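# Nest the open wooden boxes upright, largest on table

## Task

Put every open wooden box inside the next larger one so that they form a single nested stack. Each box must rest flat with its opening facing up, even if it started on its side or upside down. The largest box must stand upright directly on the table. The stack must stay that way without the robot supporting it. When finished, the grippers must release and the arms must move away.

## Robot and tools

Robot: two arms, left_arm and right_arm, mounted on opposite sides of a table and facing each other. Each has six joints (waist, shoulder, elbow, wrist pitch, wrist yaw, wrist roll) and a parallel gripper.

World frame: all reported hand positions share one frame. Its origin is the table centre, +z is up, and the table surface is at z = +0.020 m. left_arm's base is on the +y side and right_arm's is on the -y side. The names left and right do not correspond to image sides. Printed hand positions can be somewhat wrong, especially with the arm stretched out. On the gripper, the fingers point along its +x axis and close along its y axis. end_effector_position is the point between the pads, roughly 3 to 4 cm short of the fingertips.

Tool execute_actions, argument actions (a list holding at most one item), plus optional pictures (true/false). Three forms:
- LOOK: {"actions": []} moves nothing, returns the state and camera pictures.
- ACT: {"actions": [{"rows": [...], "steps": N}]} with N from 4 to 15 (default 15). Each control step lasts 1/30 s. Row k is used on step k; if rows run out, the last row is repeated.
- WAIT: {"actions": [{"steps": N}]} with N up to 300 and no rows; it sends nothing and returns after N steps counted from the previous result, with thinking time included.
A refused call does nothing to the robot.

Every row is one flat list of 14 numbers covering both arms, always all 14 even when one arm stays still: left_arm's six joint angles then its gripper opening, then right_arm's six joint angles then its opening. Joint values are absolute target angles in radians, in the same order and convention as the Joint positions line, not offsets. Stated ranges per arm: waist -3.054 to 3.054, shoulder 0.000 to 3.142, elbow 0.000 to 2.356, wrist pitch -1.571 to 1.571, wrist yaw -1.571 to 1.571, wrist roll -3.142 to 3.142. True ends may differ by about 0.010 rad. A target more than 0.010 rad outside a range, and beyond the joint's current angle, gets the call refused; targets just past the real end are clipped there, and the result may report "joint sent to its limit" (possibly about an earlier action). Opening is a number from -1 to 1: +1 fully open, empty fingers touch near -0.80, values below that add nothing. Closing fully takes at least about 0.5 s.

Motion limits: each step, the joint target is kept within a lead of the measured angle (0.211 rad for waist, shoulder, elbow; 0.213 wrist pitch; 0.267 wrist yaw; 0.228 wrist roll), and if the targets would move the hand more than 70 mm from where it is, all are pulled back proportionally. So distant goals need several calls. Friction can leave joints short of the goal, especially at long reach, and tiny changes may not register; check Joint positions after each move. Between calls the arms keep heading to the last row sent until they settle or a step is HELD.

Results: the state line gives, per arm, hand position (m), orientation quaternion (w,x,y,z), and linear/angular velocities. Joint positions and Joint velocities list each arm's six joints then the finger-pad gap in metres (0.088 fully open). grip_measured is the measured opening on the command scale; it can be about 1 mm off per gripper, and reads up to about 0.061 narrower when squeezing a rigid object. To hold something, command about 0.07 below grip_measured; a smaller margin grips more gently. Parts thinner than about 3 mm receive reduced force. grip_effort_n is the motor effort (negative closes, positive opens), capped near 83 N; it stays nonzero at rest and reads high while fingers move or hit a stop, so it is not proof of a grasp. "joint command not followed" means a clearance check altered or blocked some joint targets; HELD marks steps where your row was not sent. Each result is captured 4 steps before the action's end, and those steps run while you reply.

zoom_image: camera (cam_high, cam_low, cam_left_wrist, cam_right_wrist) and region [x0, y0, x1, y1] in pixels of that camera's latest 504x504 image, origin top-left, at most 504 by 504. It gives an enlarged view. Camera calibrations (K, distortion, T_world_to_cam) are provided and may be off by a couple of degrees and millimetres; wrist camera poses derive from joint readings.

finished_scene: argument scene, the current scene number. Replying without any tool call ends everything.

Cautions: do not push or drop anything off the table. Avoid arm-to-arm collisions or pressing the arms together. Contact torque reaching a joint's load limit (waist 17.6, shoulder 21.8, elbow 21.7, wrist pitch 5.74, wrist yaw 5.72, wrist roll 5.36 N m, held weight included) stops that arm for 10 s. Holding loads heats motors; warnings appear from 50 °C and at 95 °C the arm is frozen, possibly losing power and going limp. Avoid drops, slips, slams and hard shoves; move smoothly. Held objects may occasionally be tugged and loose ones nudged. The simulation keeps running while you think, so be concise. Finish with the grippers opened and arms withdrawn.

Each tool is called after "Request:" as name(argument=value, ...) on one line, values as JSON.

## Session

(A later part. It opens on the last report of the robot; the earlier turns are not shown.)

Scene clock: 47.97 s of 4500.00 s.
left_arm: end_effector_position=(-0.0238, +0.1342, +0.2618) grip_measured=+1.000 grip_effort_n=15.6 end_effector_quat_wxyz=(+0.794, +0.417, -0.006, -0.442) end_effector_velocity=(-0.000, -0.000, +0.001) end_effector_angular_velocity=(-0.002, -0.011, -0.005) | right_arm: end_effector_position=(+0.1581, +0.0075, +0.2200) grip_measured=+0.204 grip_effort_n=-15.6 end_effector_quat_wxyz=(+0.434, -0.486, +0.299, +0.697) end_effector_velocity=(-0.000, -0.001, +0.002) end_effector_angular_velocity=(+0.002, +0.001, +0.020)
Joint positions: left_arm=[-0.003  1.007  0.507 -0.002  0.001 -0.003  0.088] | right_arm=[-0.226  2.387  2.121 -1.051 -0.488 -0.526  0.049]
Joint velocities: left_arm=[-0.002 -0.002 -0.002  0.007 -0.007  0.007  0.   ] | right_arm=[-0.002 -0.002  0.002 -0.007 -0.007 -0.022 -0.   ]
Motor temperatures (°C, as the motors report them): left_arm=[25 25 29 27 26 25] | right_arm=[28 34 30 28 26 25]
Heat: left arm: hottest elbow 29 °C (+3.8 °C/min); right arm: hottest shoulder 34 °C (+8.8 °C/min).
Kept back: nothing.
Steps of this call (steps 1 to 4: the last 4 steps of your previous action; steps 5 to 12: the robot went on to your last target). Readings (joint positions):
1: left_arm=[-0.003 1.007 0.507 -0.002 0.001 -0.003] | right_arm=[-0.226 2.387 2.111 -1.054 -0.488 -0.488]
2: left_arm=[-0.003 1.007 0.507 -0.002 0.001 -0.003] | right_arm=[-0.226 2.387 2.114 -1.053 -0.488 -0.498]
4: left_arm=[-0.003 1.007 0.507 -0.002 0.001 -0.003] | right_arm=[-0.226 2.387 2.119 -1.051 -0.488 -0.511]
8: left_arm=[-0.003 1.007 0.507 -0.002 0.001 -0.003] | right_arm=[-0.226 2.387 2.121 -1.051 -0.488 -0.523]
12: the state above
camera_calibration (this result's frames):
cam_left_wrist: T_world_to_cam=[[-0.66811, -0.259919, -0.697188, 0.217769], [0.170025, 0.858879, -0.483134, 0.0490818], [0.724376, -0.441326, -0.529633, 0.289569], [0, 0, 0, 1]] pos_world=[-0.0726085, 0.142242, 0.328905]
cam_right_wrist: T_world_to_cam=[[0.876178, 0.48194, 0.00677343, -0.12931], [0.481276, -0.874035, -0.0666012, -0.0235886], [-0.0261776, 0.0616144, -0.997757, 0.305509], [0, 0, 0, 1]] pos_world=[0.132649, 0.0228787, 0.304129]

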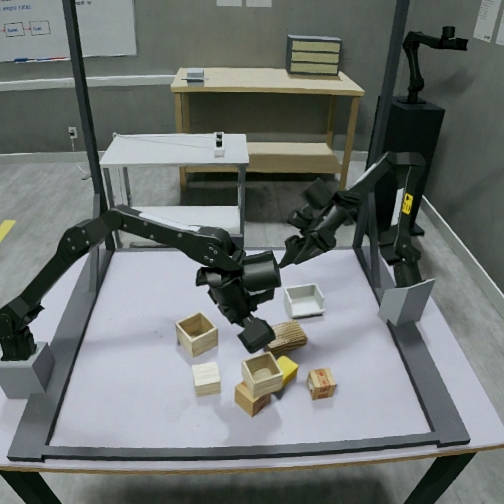

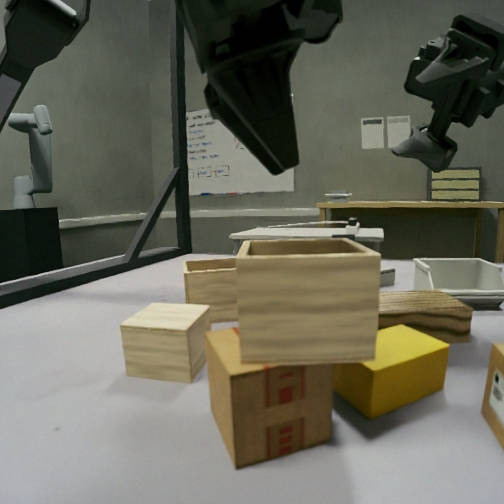

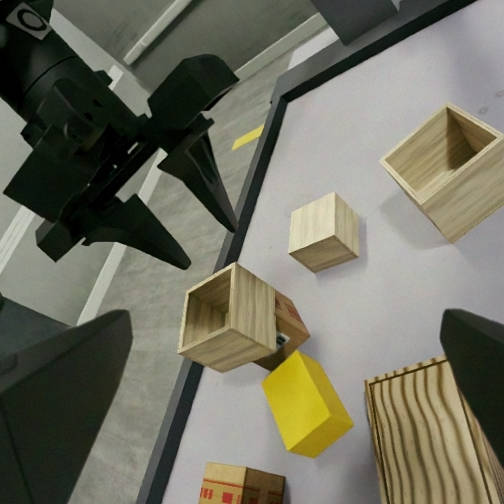

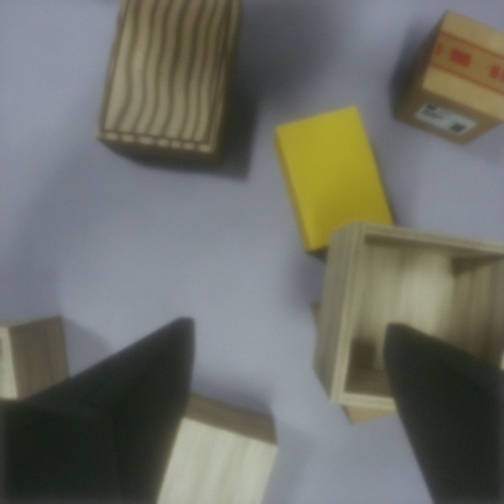

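Request:
execute_actions(actions=[{"rows":[[0,1.0,0.5,0,0,0,1, -0.222,2.50,2.18,-0.995,-0.484,-0.53,0.2]],"steps":15}])

Request:
execute_actions(actions=[{"steps":8}], pictures=true)

Scene clock: 48.63 s of 4500.00 s.
left_arm: end_effector_position=(-0.0238, +0.1342, +0.2618) grip_measured=+1.000 grip_effort_n=15.6 end_effector_quat_wxyz=(+0.794, +0.417, -0.006, -0.442) end_effector_velocity=(+0.003, +0.004, -0.004) end_effector_angular_velocity=(+0.013, +0.008, +0.024) | right_arm: end_effector_position=(+0.1707, +0.0231, +0.1879) grip_measured=+0.203 grip_effort_n=-15.6 end_effector_quat_wxyz=(+0.433, -0.487, +0.301, +0.696) end_effector_velocity=(-0.003, +0.004, +0.005) end_effector_angular_velocity=(+0.029, +0.014, +0.019)
Joint positions: left_arm=[-0.003  1.007  0.507 -0.002  0.001 -0.003  0.088] | right_arm=[-0.225  2.487  2.165 -1.    -0.488 -0.528  0.049]
Joint velocities: left_arm=[-0.002  0.002 -0.002 -0.022 -0.007 -0.007  0.   ] | right_arm=[-0.002 -0.007 -0.002  0.022 -0.022 -0.007  0.   ]
Motor temperatures (°C, as the motors report them): left_arm=[25 25 29 27 26 25] | right_arm=[28 34 30 28 26 25]
Heat: left arm: hottest elbow 29 °C (+3.7 °C/min); right arm: hottest shoulder 34 °C (+8.6 °C/min).
Steps of this call (steps 1 to 9: the robot went on to your last target; steps 10 to 20: the first 11 steps of this action). Readings (joint positions):
10: left_arm=[-0.003 1.007 0.507 -0.002 0.001 -0.003] | right_arm=[-0.226 2.395 2.125 -1.051 -0.488 -0.528]
11: left_arm=[-0.003 1.007 0.507 -0.002 0.001 -0.003] | right_arm=[-0.225 2.409 2.140 -1.034 -0.488 -0.528]
13: left_arm=[-0.003 1.007 0.507 -0.002 0.001 -0.003] | right_arm=[-0.225 2.439 2.163 -1.010 -0.488 -0.528]
17: left_arm=[-0.003 1.007 0.507 -0.002 0.001 -0.003] | right_arm=[-0.225 2.479 2.165 -1.004 -0.488 -0.528]
20: the state above

Scene clock: 48.90 s of 4500.00 s.
left_arm: end_effector_position=(-0.0238, +0.1342, +0.2618) grip_measured=+1.000 grip_effort_n=15.1 end_effector_quat_wxyz=(+0.794, +0.417, -0.006, -0.442) end_effector_velocity=(+0.001, +0.001, -0.003) end_effector_angular_velocity=(-0.003, +0.016, +0.015) | right_arm: end_effector_position=(+0.1705, +0.0251, +0.1900) grip_measured=+0.203 grip_effort_n=-14.7 end_effector_quat_wxyz=(+0.434, -0.486, +0.297, +0.698) end_effector_velocity=(-0.005, -0.002, +0.001) end_effector_angular_velocity=(-0.002, +0.034, +0.014)
Joint positions: left_arm=[-0.003  1.007  0.507 -0.002  0.001 -0.003  0.088] | right_arm=[-0.225  2.487  2.171 -0.997 -0.488 -0.528  0.049]
Joint velocities: left_arm=[-0.007  0.002 -0.002 -0.007 -0.007 -0.022  0.   ] | right_arm=[-0.002 -0.002 -0.002 -0.007 -0.037 -0.007 -0.   ]
Motor temperatures (°C, as the motors report them): left_arm=[25 25 29 27 26 25] | right_arm=[28 34 30 28 26 25]
Heat: left arm: hottest elbow 29 °C (+3.7 °C/min); right arm: hottest shoulder 34 °C (+8.6 °C/min).
Kept back: nothing.
Steps of this call (steps 1 to 4: the last 4 steps of your previous action; steps 5 to 8: the robot went on to your last target). Readings (joint positions):
1: left_arm=[-0.003 1.007 0.507 -0.002 0.001 -0.003] | right_arm=[-0.225 2.487 2.165 -0.999 -0.488 -0.528]
2: left_arm=[-0.003 1.007 0.507 -0.002 0.001 -0.003] | right_arm=[-0.225 2.487 2.167 -0.998 -0.488 -0.528]
4: left_arm=[-0.003 1.007 0.507 -0.002 0.001 -0.003] | right_arm=[-0.225 2.487 2.170 -0.997 -0.488 -0.528]
8: the state above
camera_calibration (this result's frames):
cam_left_wrist: T_world_to_cam=[[-0.66811, -0.259919, -0.697188, 0.217769], [0.170025, 0.858879, -0.483134, 0.0490818], [0.724376, -0.441326, -0.529633, 0.289569], [0, 0, 0, 1]] pos_world=[-0.0726085, 0.142242, 0.328905]
cam_right_wrist: T_world_to_cam=[[0.874487, 0.484943, 0.0101941, -0.148872], [0.484407, -0.872053, -0.0698166, -0.0161808], [-0.0249673, 0.0659918, -0.997508, 0.274397], [0, 0, 0, 1]] pos_world=[0.144876, 0.039976, 0.274101]

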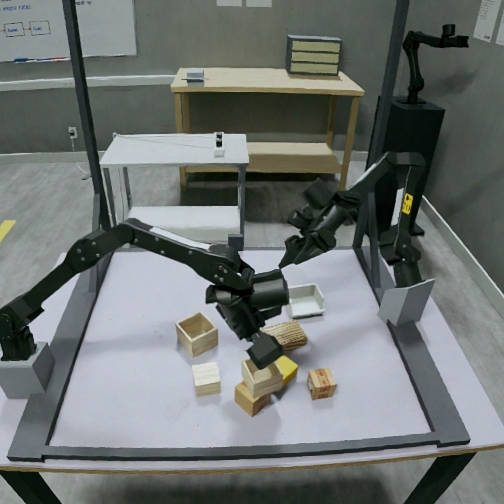

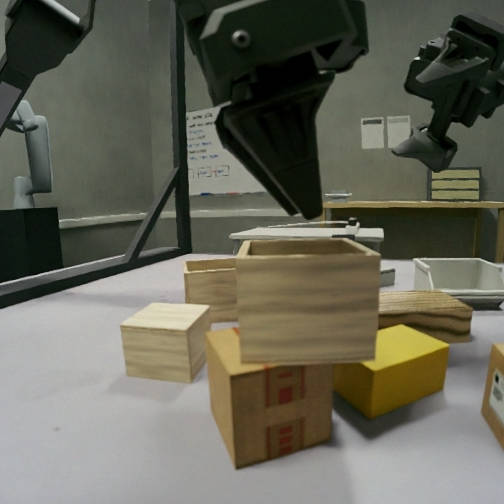

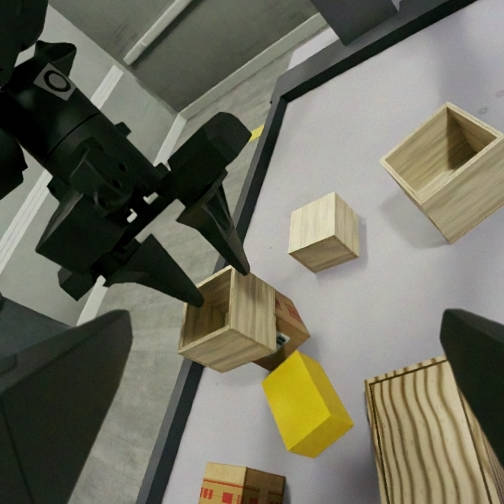

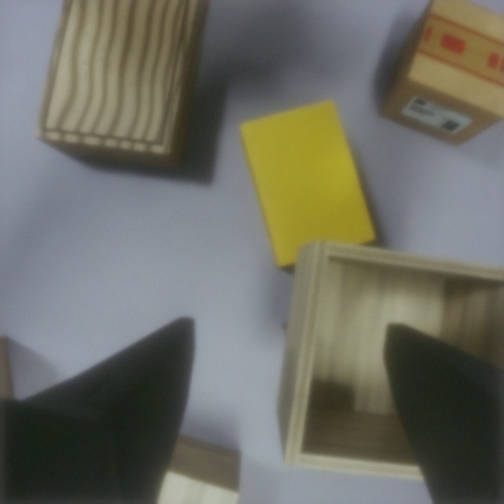

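Request:
execute_actions(actions=[{"rows":[[0,1.0,0.5,0,0,0,1, -0.222,2.565,2.20,-0.955,-0.484,-0.53,0.2]],"steps":15}], pictures=true)

Scene clock: 49.40 s of 4500.00 s.
left_arm: end_effector_position=(-0.0238, +0.1342, +0.2618) grip_measured=+1.000 grip_effort_n=15.1 end_effector_quat_wxyz=(+0.794, +0.417, -0.006, -0.442) end_effector_velocity=(-0.000, -0.000, +0.001) end_effector_angular_velocity=(-0.002, -0.011, -0.005) | right_arm: end_effector_position=(+0.1792, +0.0326, +0.1665) grip_measured=+0.203 grip_effort_n=-15.6 end_effector_quat_wxyz=(+0.433, -0.487, +0.300, +0.697) end_effector_velocity=(+0.003, +0.008, +0.006) end_effector_angular_velocity=(+0.043, -0.003, +0.014)
Joint positions: left_arm=[-0.003  1.007  0.507 -0.002  0.001 -0.003  0.088] | right_arm=[-0.225  2.551  2.19  -0.96  -0.488 -0.528  0.049]
Joint velocities: left_arm=[-0.002 -0.002 -0.002  0.007 -0.007  0.007  0.   ] | right_arm=[-0.007 -0.002  0.002  0.037 -0.007 -0.007 -0.   ]
Motor temperatures (°C, as the motors report them): left_arm=[25 25 29 27 26 25] | right_arm=[28 34 30 28 25 25]
Heat: left arm: hottest elbow 29 °C (+3.6 °C/min); right arm: hottest shoulder 34 °C (+8.5 °C/min).
Steps of this call (steps 1 to 4: the robot went on to your last target; steps 5 to 15: the first 11 steps of this action). Readings (joint positions):
5: left_arm=[-0.003 1.007 0.507 -0.002 0.001 -0.003] | right_arm=[-0.225 2.492 2.173 -0.995 -0.488 -0.528]
6: left_arm=[-0.003 1.007 0.507 -0.002 0.001 -0.003] | right_arm=[-0.225 2.500 2.180 -0.982 -0.488 -0.528]
8: left_arm=[-0.003 1.007 0.507 -0.002 0.001 -0.003] | right_arm=[-0.225 2.519 2.190 -0.967 -0.488 -0.528]
12: left_arm=[-0.003 1.007 0.507 -0.002 0.001 -0.003] | right_arm=[-0.225 2.545 2.190 -0.962 -0.488 -0.528]
15: the state above
camera_calibration (this result's frames):
cam_left_wrist: T_world_to_cam=[[-0.66811, -0.259919, -0.697188, 0.217769], [0.170025, 0.858879, -0.483134, 0.0490818], [0.724376, -0.441326, -0.529633, 0.289569], [0, 0, 0, 1]] pos_world=[-0.0726085, 0.142242, 0.328905]
cam_right_wrist: T_world_to_cam=[[0.875511, 0.483165, 0.00575082, -0.159254], [0.482491, -0.873523, -0.0645015, -0.0159517], [-0.0261414, 0.0592464, -0.997901, 0.251153], [0, 0, 0, 1]] pos_world=[0.153691, 0.0481318, 0.250513]

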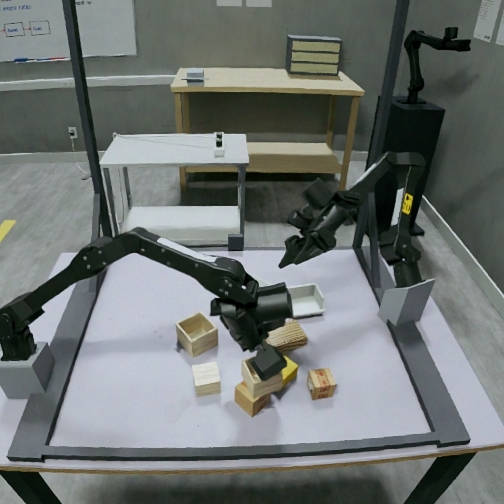

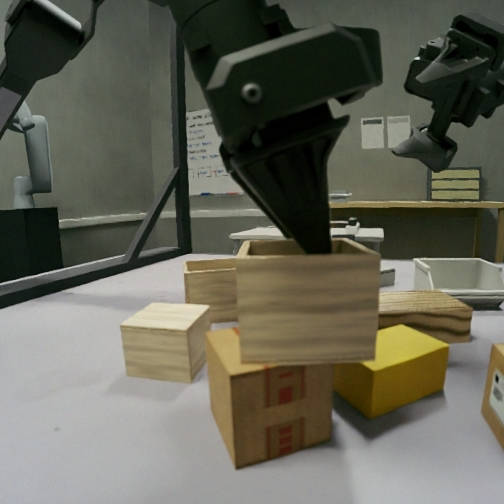

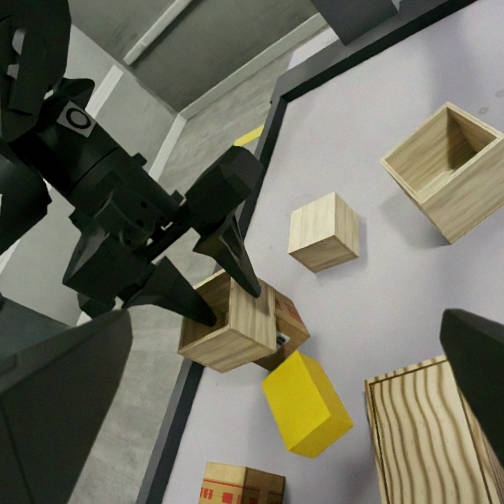

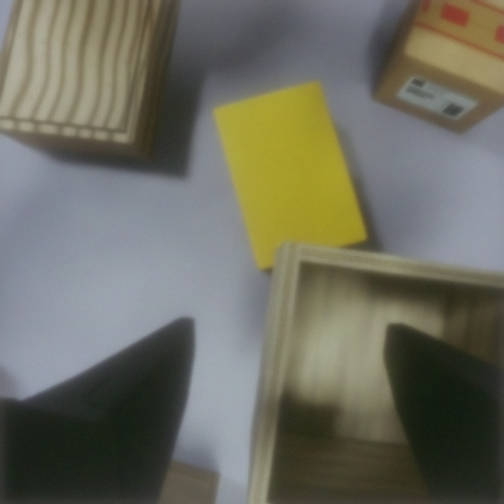

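Request:
execute_actions(actions=[{"rows":[[0,1.0,0.5,0,0,0,1, -0.215,2.595,2.205,-0.935,-0.484,-0.53,0.0]],"steps":12}])

Request:
execute_actions(actions=[{"rows":[[0,1.0,0.5,0,0,0,1, -0.215,2.595,2.205,-0.935,-0.484,-0.53,-1]],"steps":15}])

Request:
execute_actions(actions=[{"rows":[[0,1.0,0.5,0,0,0,1, -0.225,2.35,2.1,-1.07,-0.484,-0.53,-1]],"steps":15}], pictures=true)

Scene clock: 49.83 s of 4500.00 s.
left_arm: end_effector_position=(-0.0238, +0.1342, +0.2618) grip_measured=+1.000 grip_effort_n=15.1 end_effector_quat_wxyz=(+0.794, +0.417, -0.006, -0.442) end_effector_velocity=(+0.003, +0.003, +0.001) end_effector_angular_velocity=(-0.009, -0.008, +0.024) | right_arm: end_effector_position=(+0.1796, +0.0359, +0.1557) grip_measured=+0.024 grip_effort_n=-15.1 end_effector_quat_wxyz=(+0.431, -0.488, +0.299, +0.698) end_effector_velocity=(-0.002, -0.004, -0.033) end_effector_angular_velocity=(-0.058, +0.019, -0.005)
Joint positions: left_arm=[-0.003  1.007  0.507 -0.002  0.001 -0.003  0.088] | right_arm=[-0.219  2.576  2.196 -0.94  -0.488 -0.528  0.04 ]
Joint velocities: left_arm=[ 0.002 -0.002 -0.002 -0.007 -0.022 -0.007  0.   ] | right_arm=[ 0.017  0.056 -0.007  0.007 -0.007  0.007 -0.009]
Motor temperatures (°C, as the motors report them): left_arm=[25 25 29 27 26 25] | right_arm=[28 34 30 28 25 25]
Heat: left arm: hottest elbow 29 °C (+3.6 °C/min); right arm: hottest shoulder 34 °C (+8.4 °C/min).
Steps of this call (steps 1 to 4: the last 4 steps of your previous action; step 5: the robot went on to your last target; steps 6 to 13: the first 8 steps of this action). Readings (joint positions):
6: left_arm=[-0.003 1.007 0.507 -0.002 0.001 -0.003] | right_arm=[-0.225 2.553 2.192 -0.956 -0.488 -0.528]
7: left_arm=[-0.003 1.007 0.507 -0.002 0.001 -0.003] | right_arm=[-0.225 2.556 2.193 -0.950 -0.488 -0.528]
9: left_arm=[-0.003 1.007 0.507 -0.002 0.001 -0.003] | right_arm=[-0.223 2.564 2.196 -0.943 -0.488 -0.528]
13: the state above

Scene clock: 50.33 s of 4500.00 s.
left_arm: end_effector_position=(-0.0238, +0.1342, +0.2618) grip_measured=+1.000 grip_effort_n=15.1 end_effector_quat_wxyz=(+0.794, +0.417, -0.006, -0.442) end_effector_velocity=(+0.002, +0.002, -0.002) end_effector_angular_velocity=(+0.003, +0.004, +0.014) | right_arm: end_effector_position=(+0.1796, +0.0372, +0.1551) grip_measured=-0.765 grip_effort_n=-83.5 end_effector_quat_wxyz=(+0.431, -0.489, +0.295, +0.698) end_effector_velocity=(+0.003, -0.002, -0.002) end_effector_angular_velocity=(-0.010, -0.007, -0.001)
Joint positions: left_arm=[-0.003  1.007  0.507 -0.002  0.001 -0.003  0.088] | right_arm=[-0.218  2.578  2.197 -0.933 -0.486 -0.53   0.002]
Joint velocities: left_arm=[-0.002  0.002 -0.002 -0.007 -0.007 -0.007  0.   ] | right_arm=[-0.002  0.002 -0.002 -0.007  0.007 -0.007  0.001]
Motor temperatures (°C, as the motors report them): left_arm=[25 25 29 27 26 25] | right_arm=[28 34 30 28 25 25]
Heat: left arm: hottest elbow 29 °C (+3.6 °C/min); right arm: hottest shoulder 34 °C (+8.3 °C/min).
Steps of this call (steps 1 to 4: the last 4 steps of your previous action; steps 5 to 15: the first 11 steps of this action). Readings (joint positions):
5: left_arm=[-0.003 1.007 0.507 -0.002 0.001 -0.003] | right_arm=[-0.219 2.578 2.196 -0.937 -0.488 -0.528]
6: left_arm=[-0.003 1.007 0.507 -0.002 0.001 -0.003] | right_arm=[-0.219 2.578 2.196 -0.937 -0.488 -0.528]
8: left_arm=[-0.003 1.007 0.507 -0.002 0.001 -0.003] | right_arm=[-0.219 2.578 2.196 -0.937 -0.488 -0.528]
12: left_arm=[-0.003 1.007 0.507 -0.002 0.001 -0.003] | right_arm=[-0.218 2.578 2.197 -0.934 -0.486 -0.530]
15: the state above

Scene clock: 50.83 s of 4500.00 s.
left_arm: end_effector_position=(-0.0238, +0.1342, +0.2618) grip_measured=+1.000 grip_effort_n=15.1 end_effector_quat_wxyz=(+0.794, +0.417, -0.006, -0.442) end_effector_velocity=(+0.001, +0.003, -0.004) end_effector_angular_velocity=(+0.004, +0.018, +0.022) | right_arm: end_effector_position=(+0.1508, +0.0069, +0.2389) grip_measured=-0.762 grip_effort_n=-83.5 end_effector_quat_wxyz=(+0.438, -0.485, +0.281, +0.702) end_effector_velocity=(-0.016, -0.017, +0.059) end_effector_angular_velocity=(+0.053, -0.005, +0.012)
Joint positions: left_arm=[-0.003  1.007  0.507 -0.002  0.001 -0.003  0.088] | right_arm=[-0.222  2.347  2.125 -1.059 -0.484 -0.53   0.002]
Joint velocities: left_arm=[-0.007 -0.002 -0.002 -0.022 -0.007 -0.022  0.   ] | right_arm=[-0.012 -0.134 -0.002 -0.081 -0.007 -0.007 -0.   ]
Motor temperatures (°C, as the motors report them): left_arm=[25 25 29 27 26 25] | right_arm=[28 35 30 28 25 25]
Heat: left arm: hottest elbow 29 °C (+3.5 °C/min); right arm: hottest shoulder 35 °C (+9.4 °C/min).
Steps of this call (steps 1 to 4: the last 4 steps of your previous action; steps 5 to 15: the first 11 steps of this action). Readings (joint positions):
5: left_arm=[-0.003 1.007 0.507 -0.002 0.001 -0.003] | right_arm=[-0.218 2.565 2.191 -0.937 -0.486 -0.530]
6: left_arm=[-0.003 1.007 0.507 -0.002 0.001 -0.003] | right_arm=[-0.219 2.544 2.172 -0.974 -0.484 -0.530]
8: left_arm=[-0.003 1.007 0.507 -0.002 0.001 -0.003] | right_arm=[-0.219 2.487 2.135 -1.025 -0.484 -0.530]
12: left_arm=[-0.003 1.007 0.507 -0.002 0.001 -0.003] | right_arm=[-0.221 2.384 2.125 -1.049 -0.484 -0.530]
15: the state above
camera_calibration (this result's frames):
cam_left_wrist: T_world_to_cam=[[-0.66811, -0.259919, -0.697188, 0.217769], [0.170025, 0.858879, -0.483134, 0.0490818], [0.724376, -0.441326, -0.529633, 0.289569], [0, 0, 0, 1]] pos_world=[-0.0726085, 0.142242, 0.328905]
cam_right_wrist: T_world_to_cam=[[0.868093, 0.49534, 0.0324598, -0.127795], [0.496128, -0.863582, -0.0899046, -0.0160594], [-0.0165016, 0.0941497, -0.995421, 0.321899], [0, 0, 0, 1]] pos_world=[0.124217, 0.0191266, 0.323129]

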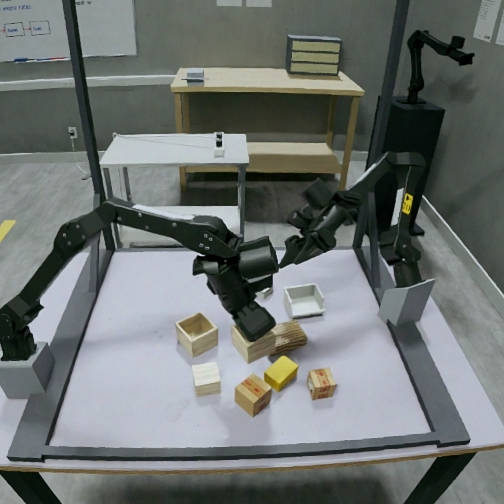

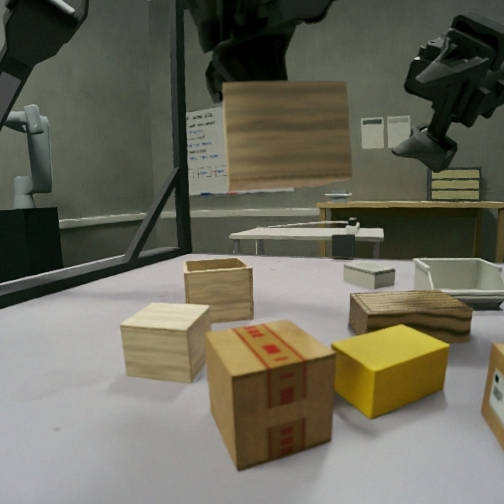

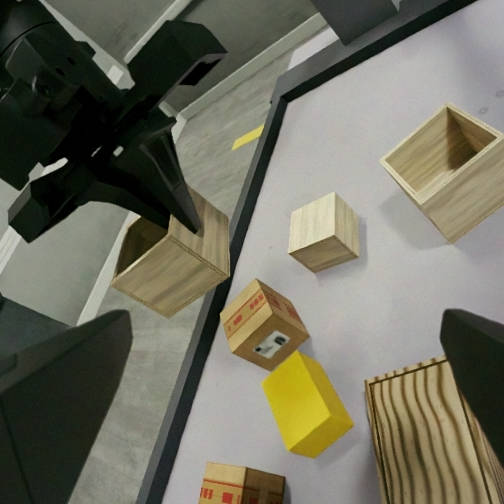

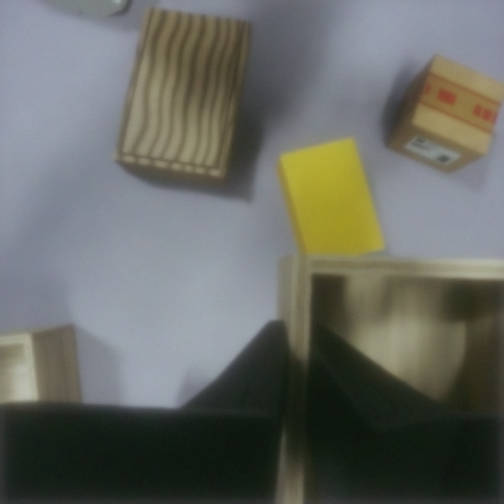

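Request:
execute_actions(actions=[{"rows":[[0,1.0,0.5,0,0,0,1, 0.133,1.815,1.345,-0.717,-0.438,-0.39,-1]],"steps":15}])

Request:
execute_actions(actions=[{"steps":25}], pictures=true)

Scene clock: 51.53 s of 4500.00 s.
left_arm: end_effector_position=(-0.0238, +0.1342, +0.2618) grip_measured=+1.000 grip_effort_n=15.1 end_effector_quat_wxyz=(+0.794, +0.417, -0.006, -0.442) end_effector_velocity=(+0.001, +0.002, -0.001) end_effector_angular_velocity=(-0.001, +0.003, +0.010) | right_arm: end_effector_position=(+0.0078, -0.0231, +0.2447) grip_measured=-0.762 grip_effort_n=-83.5 end_effector_quat_wxyz=(+0.391, -0.484, +0.187, +0.760) end_effector_velocity=(-0.428, -0.299, +0.052) end_effector_angular_velocity=(+0.179, +0.066, +0.804)
Joint positions: left_arm=[-0.003  1.007  0.507 -0.002  0.001 -0.003  0.088] | right_arm=[ 0.051  2.064  1.795 -0.783 -0.452 -0.414  0.002]
Joint velocities: left_arm=[-0.002 -0.002 -0.002 -0.007 -0.007 -0.007  0.   ] | right_arm=[ 0.852 -1.238 -1.321  0.564  0.037  0.154 -0.   ]
Motor temperatures (°C, as the motors report them): left_arm=[25 25 29 27 26 25] | right_arm=[28 35 30 28 25 25]
Heat: left arm: hottest elbow 29 °C (+3.5 °C/min); right arm: hottest shoulder 35 °C (+9.3 °C/min).
Steps of this call (steps 1 to 4: the last 4 steps of your previous action; steps 5 to 10: the robot went on to your last target; steps 11 to 21: the first 11 steps of this action). Readings (joint positions):
11: left_arm=[-0.003 1.007 0.507 -0.002 0.001 -0.003] | right_arm=[-0.219 2.335 2.096 -1.050 -0.480 -0.517]
12: left_arm=[-0.003 1.007 0.507 -0.002 0.001 -0.003] | right_arm=[-0.208 2.316 2.064 -1.016 -0.468 -0.497]
14: left_arm=[-0.003 1.007 0.507 -0.002 0.001 -0.003] | right_arm=[-0.164 2.273 2.004 -0.962 -0.462 -0.468]
18: left_arm=[-0.003 1.007 0.507 -0.002 0.001 -0.003] | right_arm=[-0.041 2.168 1.898 -0.848 -0.457 -0.433]
21: the state above

Scene clock: 52.37 s of 4500.00 s.
left_arm: end_effector_position=(-0.0238, +0.1342, +0.2618) grip_measured=+1.000 grip_effort_n=15.1 end_effector_quat_wxyz=(+0.794, +0.417, -0.006, -0.442) end_effector_velocity=(+0.001, +0.002, -0.001) end_effector_angular_velocity=(+0.017, -0.018, -0.000) | right_arm: end_effector_position=(-0.0016, -0.1204, +0.2004) grip_measured=-0.762 grip_effort_n=-83.5 end_effector_quat_wxyz=(+0.350, -0.521, +0.236, +0.742) end_effector_velocity=(+0.004, -0.005, -0.002) end_effector_angular_velocity=(-0.024, +0.000, -0.006)
Joint positions: left_arm=[-0.003  1.007  0.507 -0.002  0.001 -0.003  0.088] | right_arm=[ 0.132  1.824  1.358 -0.718 -0.441 -0.392  0.002]
Joint velocities: left_arm=[-0.002 -0.002 -0.002 -0.007 -0.007  0.022  0.   ] | right_arm=[-0.007 -0.002 -0.007 -0.022 -0.007 -0.007  0.   ]
Motor temperatures (°C, as the motors report them): left_arm=[25 25 29 27 26 25] | right_arm=[28 35 30 28 25 25]
Heat: left arm: hottest elbow 29 °C (+3.4 °C/min); right arm: hottest shoulder 35 °C (+9.2 °C/min).
Kept back: nothing.
Steps of this call (steps 1 to 4: the last 4 steps of your previous action; steps 5 to 25: the robot went on to your last target). Readings (joint positions):
1: left_arm=[-0.003 1.007 0.507 -0.002 0.001 -0.003] | right_arm=[0.078 2.021 1.749 -0.767 -0.451 -0.408]
2: left_arm=[-0.003 1.007 0.507 -0.002 0.001 -0.003] | right_arm=[0.101 1.976 1.702 -0.756 -0.451 -0.404]
4: left_arm=[-0.003 1.007 0.507 -0.002 0.001 -0.003] | right_arm=[0.130 1.895 1.613 -0.739 -0.451 -0.399]
8: left_arm=[-0.003 1.007 0.507 -0.002 0.001 -0.003] | right_arm=[0.134 1.819 1.460 -0.723 -0.447 -0.394]
25: the state above
camera_calibration (this result's frames):
cam_left_wrist: T_world_to_cam=[[-0.66811, -0.259919, -0.697188, 0.217769], [0.170025, 0.858879, -0.483134, 0.0490818], [0.724376, -0.441326, -0.529633, 0.289569], [0, 0, 0, 1]] pos_world=[-0.0726085, 0.142242, 0.328905]
cam_right_wrist: T_world_to_cam=[[0.736224, 0.676527, 0.0168984, 0.093577], [0.676069, -0.734157, -0.0627969, -0.0434607], [-0.0300777, 0.0576571, -0.997883, 0.289125], [0, 0, 0, 1]] pos_world=[-0.030815, -0.111884, 0.284202]

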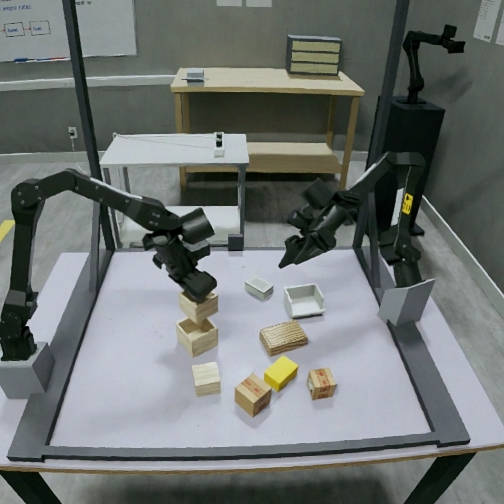

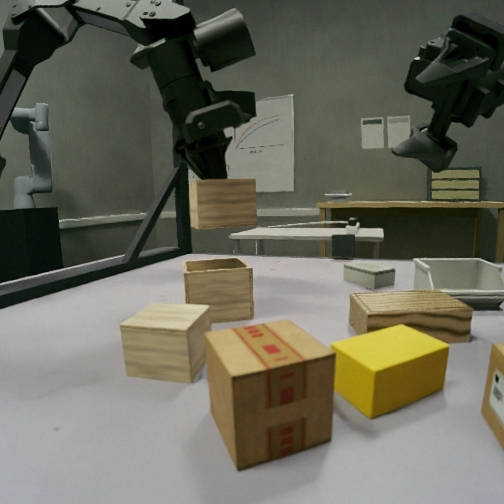

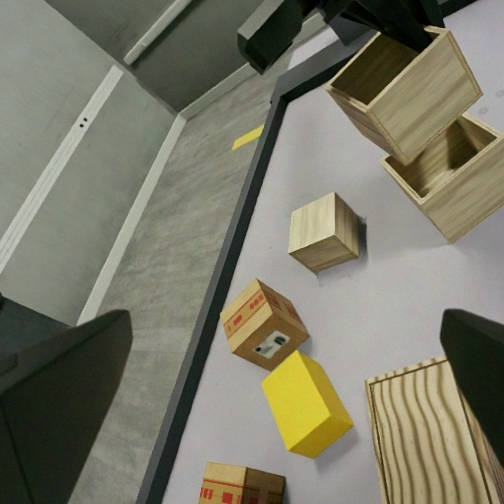

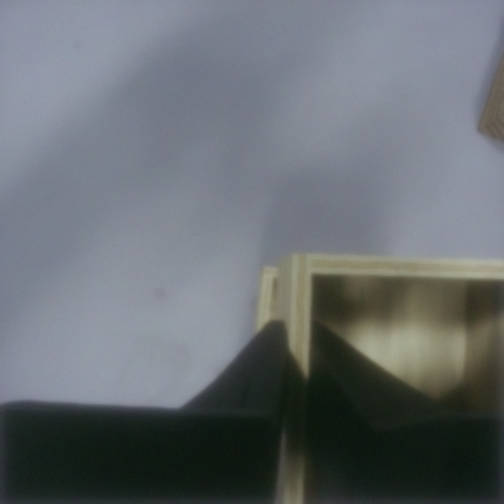

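Request:
execute_actions(actions=[{"rows":[[0,1.0,0.5,0,0,0,1, 0.137,1.843,1.245,-0.589,-0.44,-0.32,-1]],"steps":15}])

Request:
execute_actions(actions=[{"steps":8}], pictures=true)

Scene clock: 53.17 s of 4500.00 s.
left_arm: end_effector_position=(-0.0238, +0.1342, +0.2618) grip_measured=+1.000 grip_effort_n=15.6 end_effector_quat_wxyz=(+0.794, +0.417, -0.006, -0.442) end_effector_velocity=(+0.001, +0.001, +0.002) end_effector_angular_velocity=(-0.010, -0.008, +0.017) | right_arm: end_effector_position=(+0.0059, -0.1232, +0.1748) grip_measured=-0.762 grip_effort_n=-83.5 end_effector_quat_wxyz=(+0.367, -0.508, +0.256, +0.736) end_effector_velocity=(-0.006, +0.020, +0.007) end_effector_angular_velocity=(+0.100, +0.019, +0.012)
Joint positions: left_arm=[-0.003  1.007  0.507 -0.002  0.001 -0.003  0.088] | right_arm=[ 0.134  1.835  1.259 -0.597 -0.441 -0.325  0.002]
Joint velocities: left_arm=[-0.002 -0.002  0.002 -0.007 -0.022 -0.007  0.   ] | right_arm=[ 0.002 -0.002 -0.002  0.11   0.007  0.022 -0.   ]
Motor temperatures (°C, as the motors report them): left_arm=[25 25 29 27 26 25] | right_arm=[28 35 30 28 25 25]
Heat: left arm: hottest elbow 29 °C (+3.4 °C/min); right arm: hottest shoulder 35 °C (+9.0 °C/min).
Steps of this call (steps 1 to 13: the robot went on to your last target; steps 14 to 24: the first 11 steps of this action). Readings (joint positions):
14: left_arm=[-0.003 1.007 0.507 -0.002 0.001 -0.003] | right_arm=[0.132 1.824 1.348 -0.700 -0.441 -0.381]
15: left_arm=[-0.003 1.007 0.507 -0.002 0.001 -0.003] | right_arm=[0.132 1.823 1.328 -0.664 -0.441 -0.366]
17: left_arm=[-0.003 1.007 0.507 -0.002 0.001 -0.003] | right_arm=[0.132 1.825 1.298 -0.635 -0.441 -0.346]
21: left_arm=[-0.003 1.007 0.507 -0.002 0.001 -0.003] | right_arm=[0.134 1.835 1.262 -0.607 -0.441 -0.329]
24: the state above

Scene clock: 53.43 s of 4500.00 s.
left_arm: end_effector_position=(-0.0238, +0.1342, +0.2618) grip_measured=+1.000 grip_effort_n=15.1 end_effector_quat_wxyz=(+0.794, +0.417, -0.006, -0.442) end_effector_velocity=(+0.001, +0.003, -0.005) end_effector_angular_velocity=(+0.024, +0.006, +0.005) | right_arm: end_effector_position=(+0.0059, -0.1228, +0.1747) grip_measured=-0.762 grip_effort_n=-83.5 end_effector_quat_wxyz=(+0.368, -0.507, +0.256, +0.736) end_effector_velocity=(+0.002, -0.001, +0.002) end_effector_angular_velocity=(+0.002, -0.009, +0.001)
Joint positions: left_arm=[-0.003  1.007  0.507 -0.002  0.001 -0.003  0.088] | right_arm=[ 0.134  1.835  1.258 -0.592 -0.441 -0.322  0.002]
Joint velocities: left_arm=[-0.002 -0.002 -0.002 -0.022  0.007  0.007  0.   ] | right_arm=[-0.002 -0.007 -0.002 -0.007  0.007 -0.007  0.   ]
Motor temperatures (°C, as the motors report them): left_arm=[25 25 29 27 26 25] | right_arm=[28 35 30 28 25 25]
Heat: left arm: hottest elbow 29 °C (+3.4 °C/min); right arm: hottest shoulder 35 °C (+9.0 °C/min).
Kept back: nothing.
Steps of this call (steps 1 to 4: the last 4 steps of your previous action; steps 5 to 8: the robot went on to your last target). Readings (joint positions):
1: left_arm=[-0.003 1.007 0.507 -0.002 0.001 -0.003] | right_arm=[0.134 1.835 1.259 -0.594 -0.441 -0.324]
2: left_arm=[-0.003 1.007 0.507 -0.002 0.001 -0.003] | right_arm=[0.134 1.835 1.259 -0.594 -0.441 -0.324]
4: left_arm=[-0.003 1.007 0.507 -0.002 0.001 -0.003] | right_arm=[0.134 1.835 1.258 -0.594 -0.441 -0.323]
8: the state above
camera_calibration (this result's frames):
cam_left_wrist: T_world_to_cam=[[-0.66811, -0.259919, -0.697188, 0.217769], [0.170025, 0.858879, -0.483134, 0.0490818], [0.724376, -0.441326, -0.529633, 0.289569], [0, 0, 0, 1]] pos_world=[-0.0726085, 0.142242, 0.328905]
cam_right_wrist: T_world_to_cam=[[0.775106, 0.63183, -0.00133387, 0.0875447], [0.629971, -0.772984, -0.0750479, -0.0541969], [-0.0484486, 0.0573298, -0.997179, 0.263769], [0, 0, 0, 1]] pos_world=[-0.0209347, -0.112329, 0.259075]

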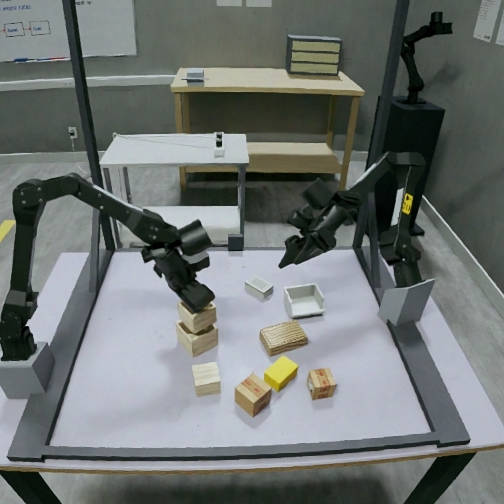

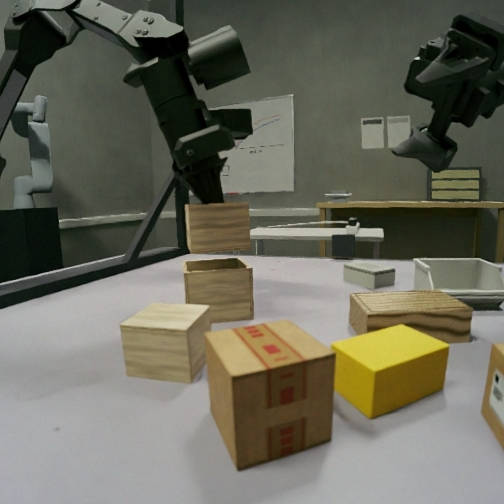

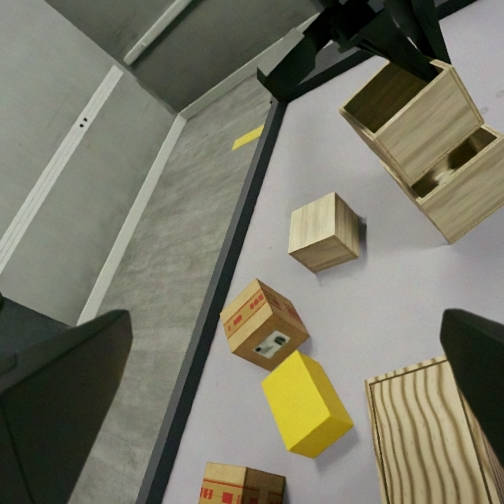

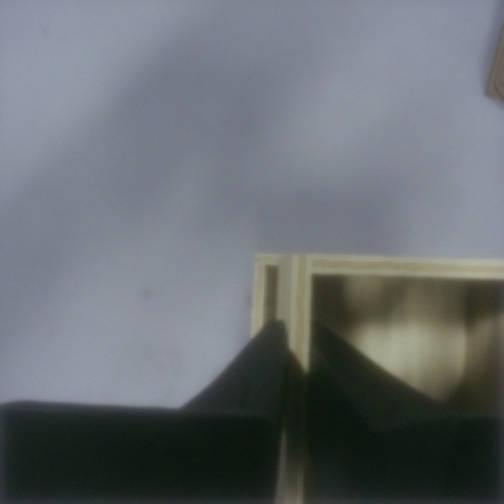

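Request:
execute_actions(actions=[{"rows":[[0,1.0,0.5,0,0,0,1, 0.14,1.855,1.23,-0.56,-0.44,-0.32,-1],[0,1.0,0.5,0,0,0,1, 0.14,1.855,1.23,-0.56,-0.44,-0.32,-1],[0,1.0,0.5,0,0,0,1, 0.14,1.855,1.23,-0.56,-0.44,-0.32,-1],[0,1.0,0.5,0,0,0,1, 0.14,1.855,1.23,-0.56,-0.44,-0.32,-1],[0,1.0,0.5,0,0,0,1, 0.15,1.875,1.20,-0.51,-0.44,-0.31,-1]],"steps":15}], pictures=true)

Scene clock: 54.07 s of 4500.00 s.
left_arm: end_effector_position=(-0.0238, +0.1342, +0.2618) grip_measured=+1.000 grip_effort_n=15.1 end_effector_quat_wxyz=(+0.794, +0.417, -0.006, -0.442) end_effector_velocity=(+0.005, +0.005, -0.003) end_effector_angular_velocity=(+0.016, -0.012, +0.028) | right_arm: end_effector_position=(+0.0068, -0.1240, +0.1551) grip_measured=-0.762 grip_effort_n=-83.5 end_effector_quat_wxyz=(+0.365, -0.508, +0.258, +0.736) end_effector_velocity=(+0.004, -0.009, -0.035) end_effector_angular_velocity=(-0.044, -0.004, +0.013)
Joint positions: left_arm=[-0.003  1.007  0.507 -0.002  0.001 -0.003  0.088] | right_arm=[ 0.147  1.863  1.214 -0.523 -0.441 -0.314  0.002]
Joint velocities: left_arm=[-0.002  0.002 -0.002 -0.022 -0.022  0.007  0.   ] | right_arm=[ 0.017  0.051 -0.071  0.081 -0.007 -0.007 -0.   ]
Motor temperatures (°C, as the motors report them): left_arm=[25 25 29 27 26 25] | right_arm=[28 35 30 28 25 25]
Heat: left arm: hottest elbow 29 °C (+3.3 °C/min); right arm: hottest shoulder 35 °C (+8.9 °C/min).
Steps of this call (steps 1 to 8: the robot went on to your last target; steps 9 to 19: the first 11 steps of this action). Readings (joint positions):
9: left_arm=[-0.003 1.007 0.507 -0.002 0.001 -0.003] | right_arm=[0.134 1.835 1.256 -0.588 -0.441 -0.322]
10: left_arm=[-0.003 1.007 0.507 -0.002 0.001 -0.003] | right_arm=[0.134 1.836 1.253 -0.580 -0.441 -0.322]
12: left_arm=[-0.003 1.007 0.507 -0.002 0.001 -0.003] | right_arm=[0.135 1.838 1.249 -0.572 -0.441 -0.322]
16: left_arm=[-0.003 1.007 0.507 -0.002 0.001 -0.003] | right_arm=[0.142 1.853 1.227 -0.532 -0.441 -0.316]
19: the state above
camera_calibration (this result's frames):
cam_left_wrist: T_world_to_cam=[[-0.66811, -0.259919, -0.697188, 0.217769], [0.170025, 0.858879, -0.483134, 0.0490818], [0.724376, -0.441326, -0.529633, 0.289569], [0, 0, 0, 1]] pos_world=[-0.0726085, 0.142242, 0.328905]
cam_right_wrist: T_world_to_cam=[[0.773036, 0.634318, -0.00752565, 0.0888718], [0.632345, -0.771469, -0.0705406, -0.0577129], [-0.050551, 0.0497716, -0.997481, 0.243483], [0, 0, 0, 1]] pos_world=[-0.0198984, -0.113015, 0.239467]

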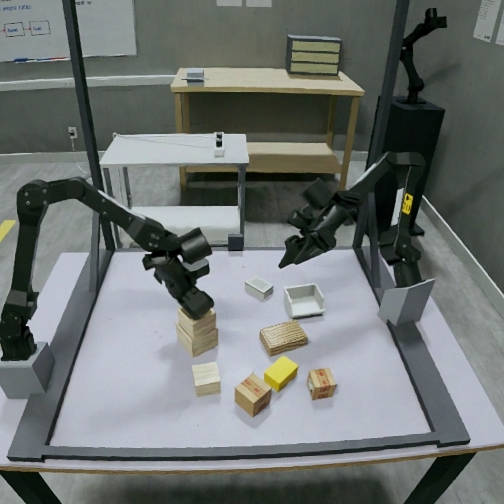

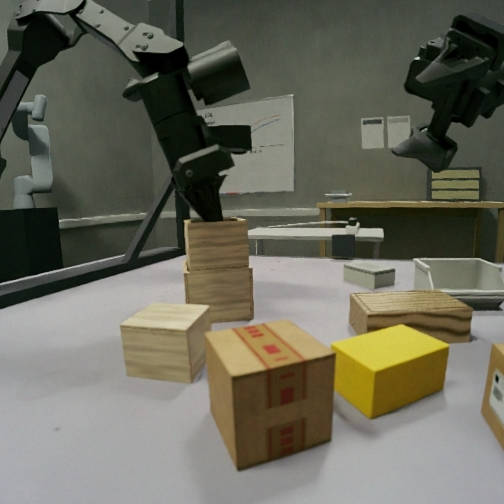

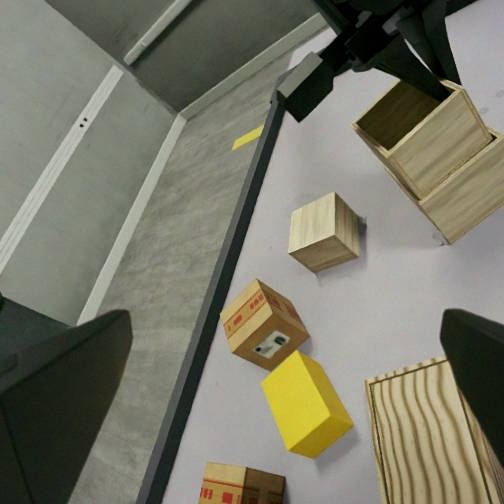

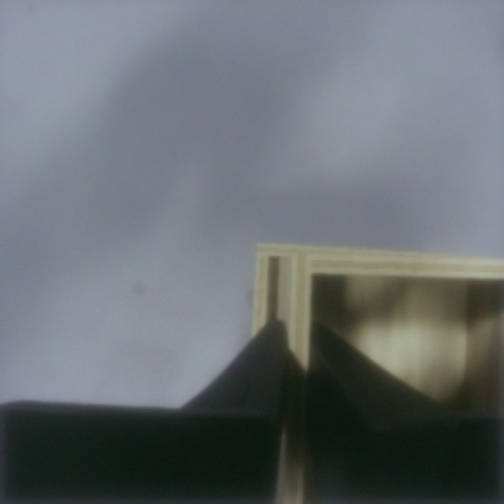

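Request:
execute_actions(actions=[{"rows":[[0,1.0,0.5,0,0,0,1, 0.155,1.89,1.185,-0.48,-0.44,-0.305,-1],[0,1.0,0.5,0,0,0,1, 0.155,1.89,1.185,-0.48,-0.44,-0.305,-1],[0,1.0,0.5,0,0,0,1, 0.155,1.89,1.185,-0.48,-0.44,-0.305,-1],[0,1.0,0.5,0,0,0,1, 0.155,1.89,1.185,-0.48,-0.44,-0.305,-1],[0,1.0,0.5,0,0,0,1, 0.155,1.89,1.185,-0.48,-0.44,-0.305,-1],[0,1.0,0.5,0,0,0,1, 0.161,1.91,1.165,-0.445,-0.44,-0.30,-1]],"steps":15}], pictures=true)

Scene clock: 54.63 s of 4500.00 s.
left_arm: end_effector_position=(-0.0238, +0.1342, +0.2618) grip_measured=+1.000 grip_effort_n=15.1 end_effector_quat_wxyz=(+0.794, +0.417, -0.006, -0.442) end_effector_velocity=(+0.003, +0.004, -0.002) end_effector_angular_velocity=(+0.015, -0.005, +0.019) | right_arm: end_effector_position=(+0.0060, -0.1174, +0.1501) grip_measured=-0.761 grip_effort_n=-83.5 end_effector_quat_wxyz=(+0.371, -0.499, +0.245, +0.744) end_effector_velocity=(-0.001, +0.002, -0.005) end_effector_angular_velocity=(+0.019, +0.008, +0.018)
Joint positions: left_arm=[-0.003  1.007  0.507 -0.002  0.001 -0.003  0.088] | right_arm=[ 0.149  1.874  1.195 -0.452 -0.439 -0.305  0.002]
Joint velocities: left_arm=[ 0.002 -0.002 -0.002 -0.022 -0.007  0.007  0.   ] | right_arm=[ 0.002  0.007 -0.022  0.051 -0.007 -0.007 -0.   ]
Motor temperatures (°C, as the motors report them): left_arm=[25 25 29 27 26 25] | right_arm=[28 35 30 28 25 25]
Heat: left arm: hottest elbow 29 °C (+3.3 °C/min); right arm: hottest shoulder 35 °C (+8.8 °C/min).
Steps of this call (steps 1 to 4: the last 4 steps of your previous action; steps 5 to 6: the robot went on to your last target; steps 7 to 17: the first 11 steps of this action). Readings (joint positions):
7: left_arm=[-0.003 1.007 0.507 -0.002 0.001 -0.003] | right_arm=[0.147 1.865 1.211 -0.509 -0.441 -0.311]
8: left_arm=[-0.003 1.007 0.507 -0.002 0.001 -0.003] | right_arm=[0.148 1.866 1.209 -0.501 -0.441 -0.311]
10: left_arm=[-0.003 1.007 0.507 -0.002 0.001 -0.003] | right_arm=[0.148 1.868 1.206 -0.493 -0.441 -0.309]
14: left_arm=[-0.003 1.007 0.507 -0.002 0.001 -0.003] | right_arm=[0.149 1.873 1.198 -0.464 -0.440 -0.306]
17: the state above
camera_calibration (this result's frames):
cam_left_wrist: T_world_to_cam=[[-0.66811, -0.259919, -0.697188, 0.217769], [0.170025, 0.858879, -0.483134, 0.0490818], [0.724376, -0.441326, -0.529633, 0.289569], [0, 0, 0, 1]] pos_world=[-0.0726085, 0.142242, 0.328905]
cam_right_wrist: T_world_to_cam=[[0.769388, 0.638735, 0.00777978, 0.0835037], [0.635955, -0.76478, -0.103309, -0.0467819], [-0.0600372, 0.0844321, -0.994619, 0.241867], [0, 0, 0, 1]] pos_world=[-0.0199745, -0.109536, 0.235083]

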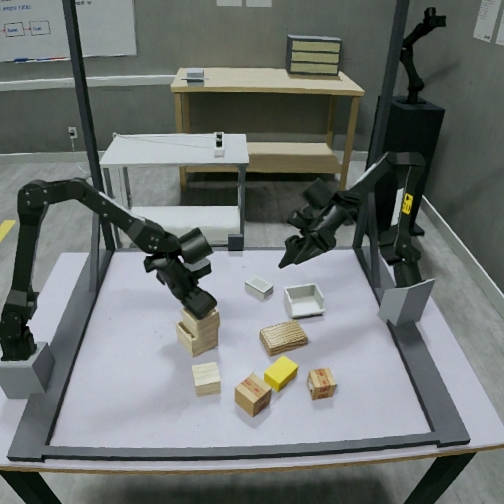

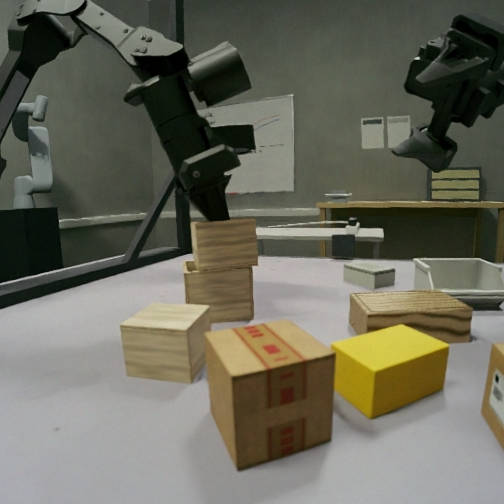

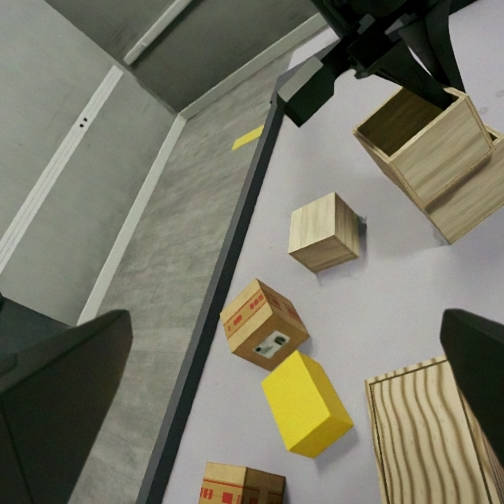

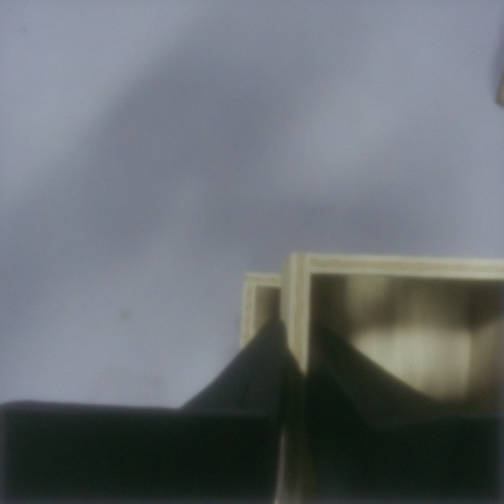

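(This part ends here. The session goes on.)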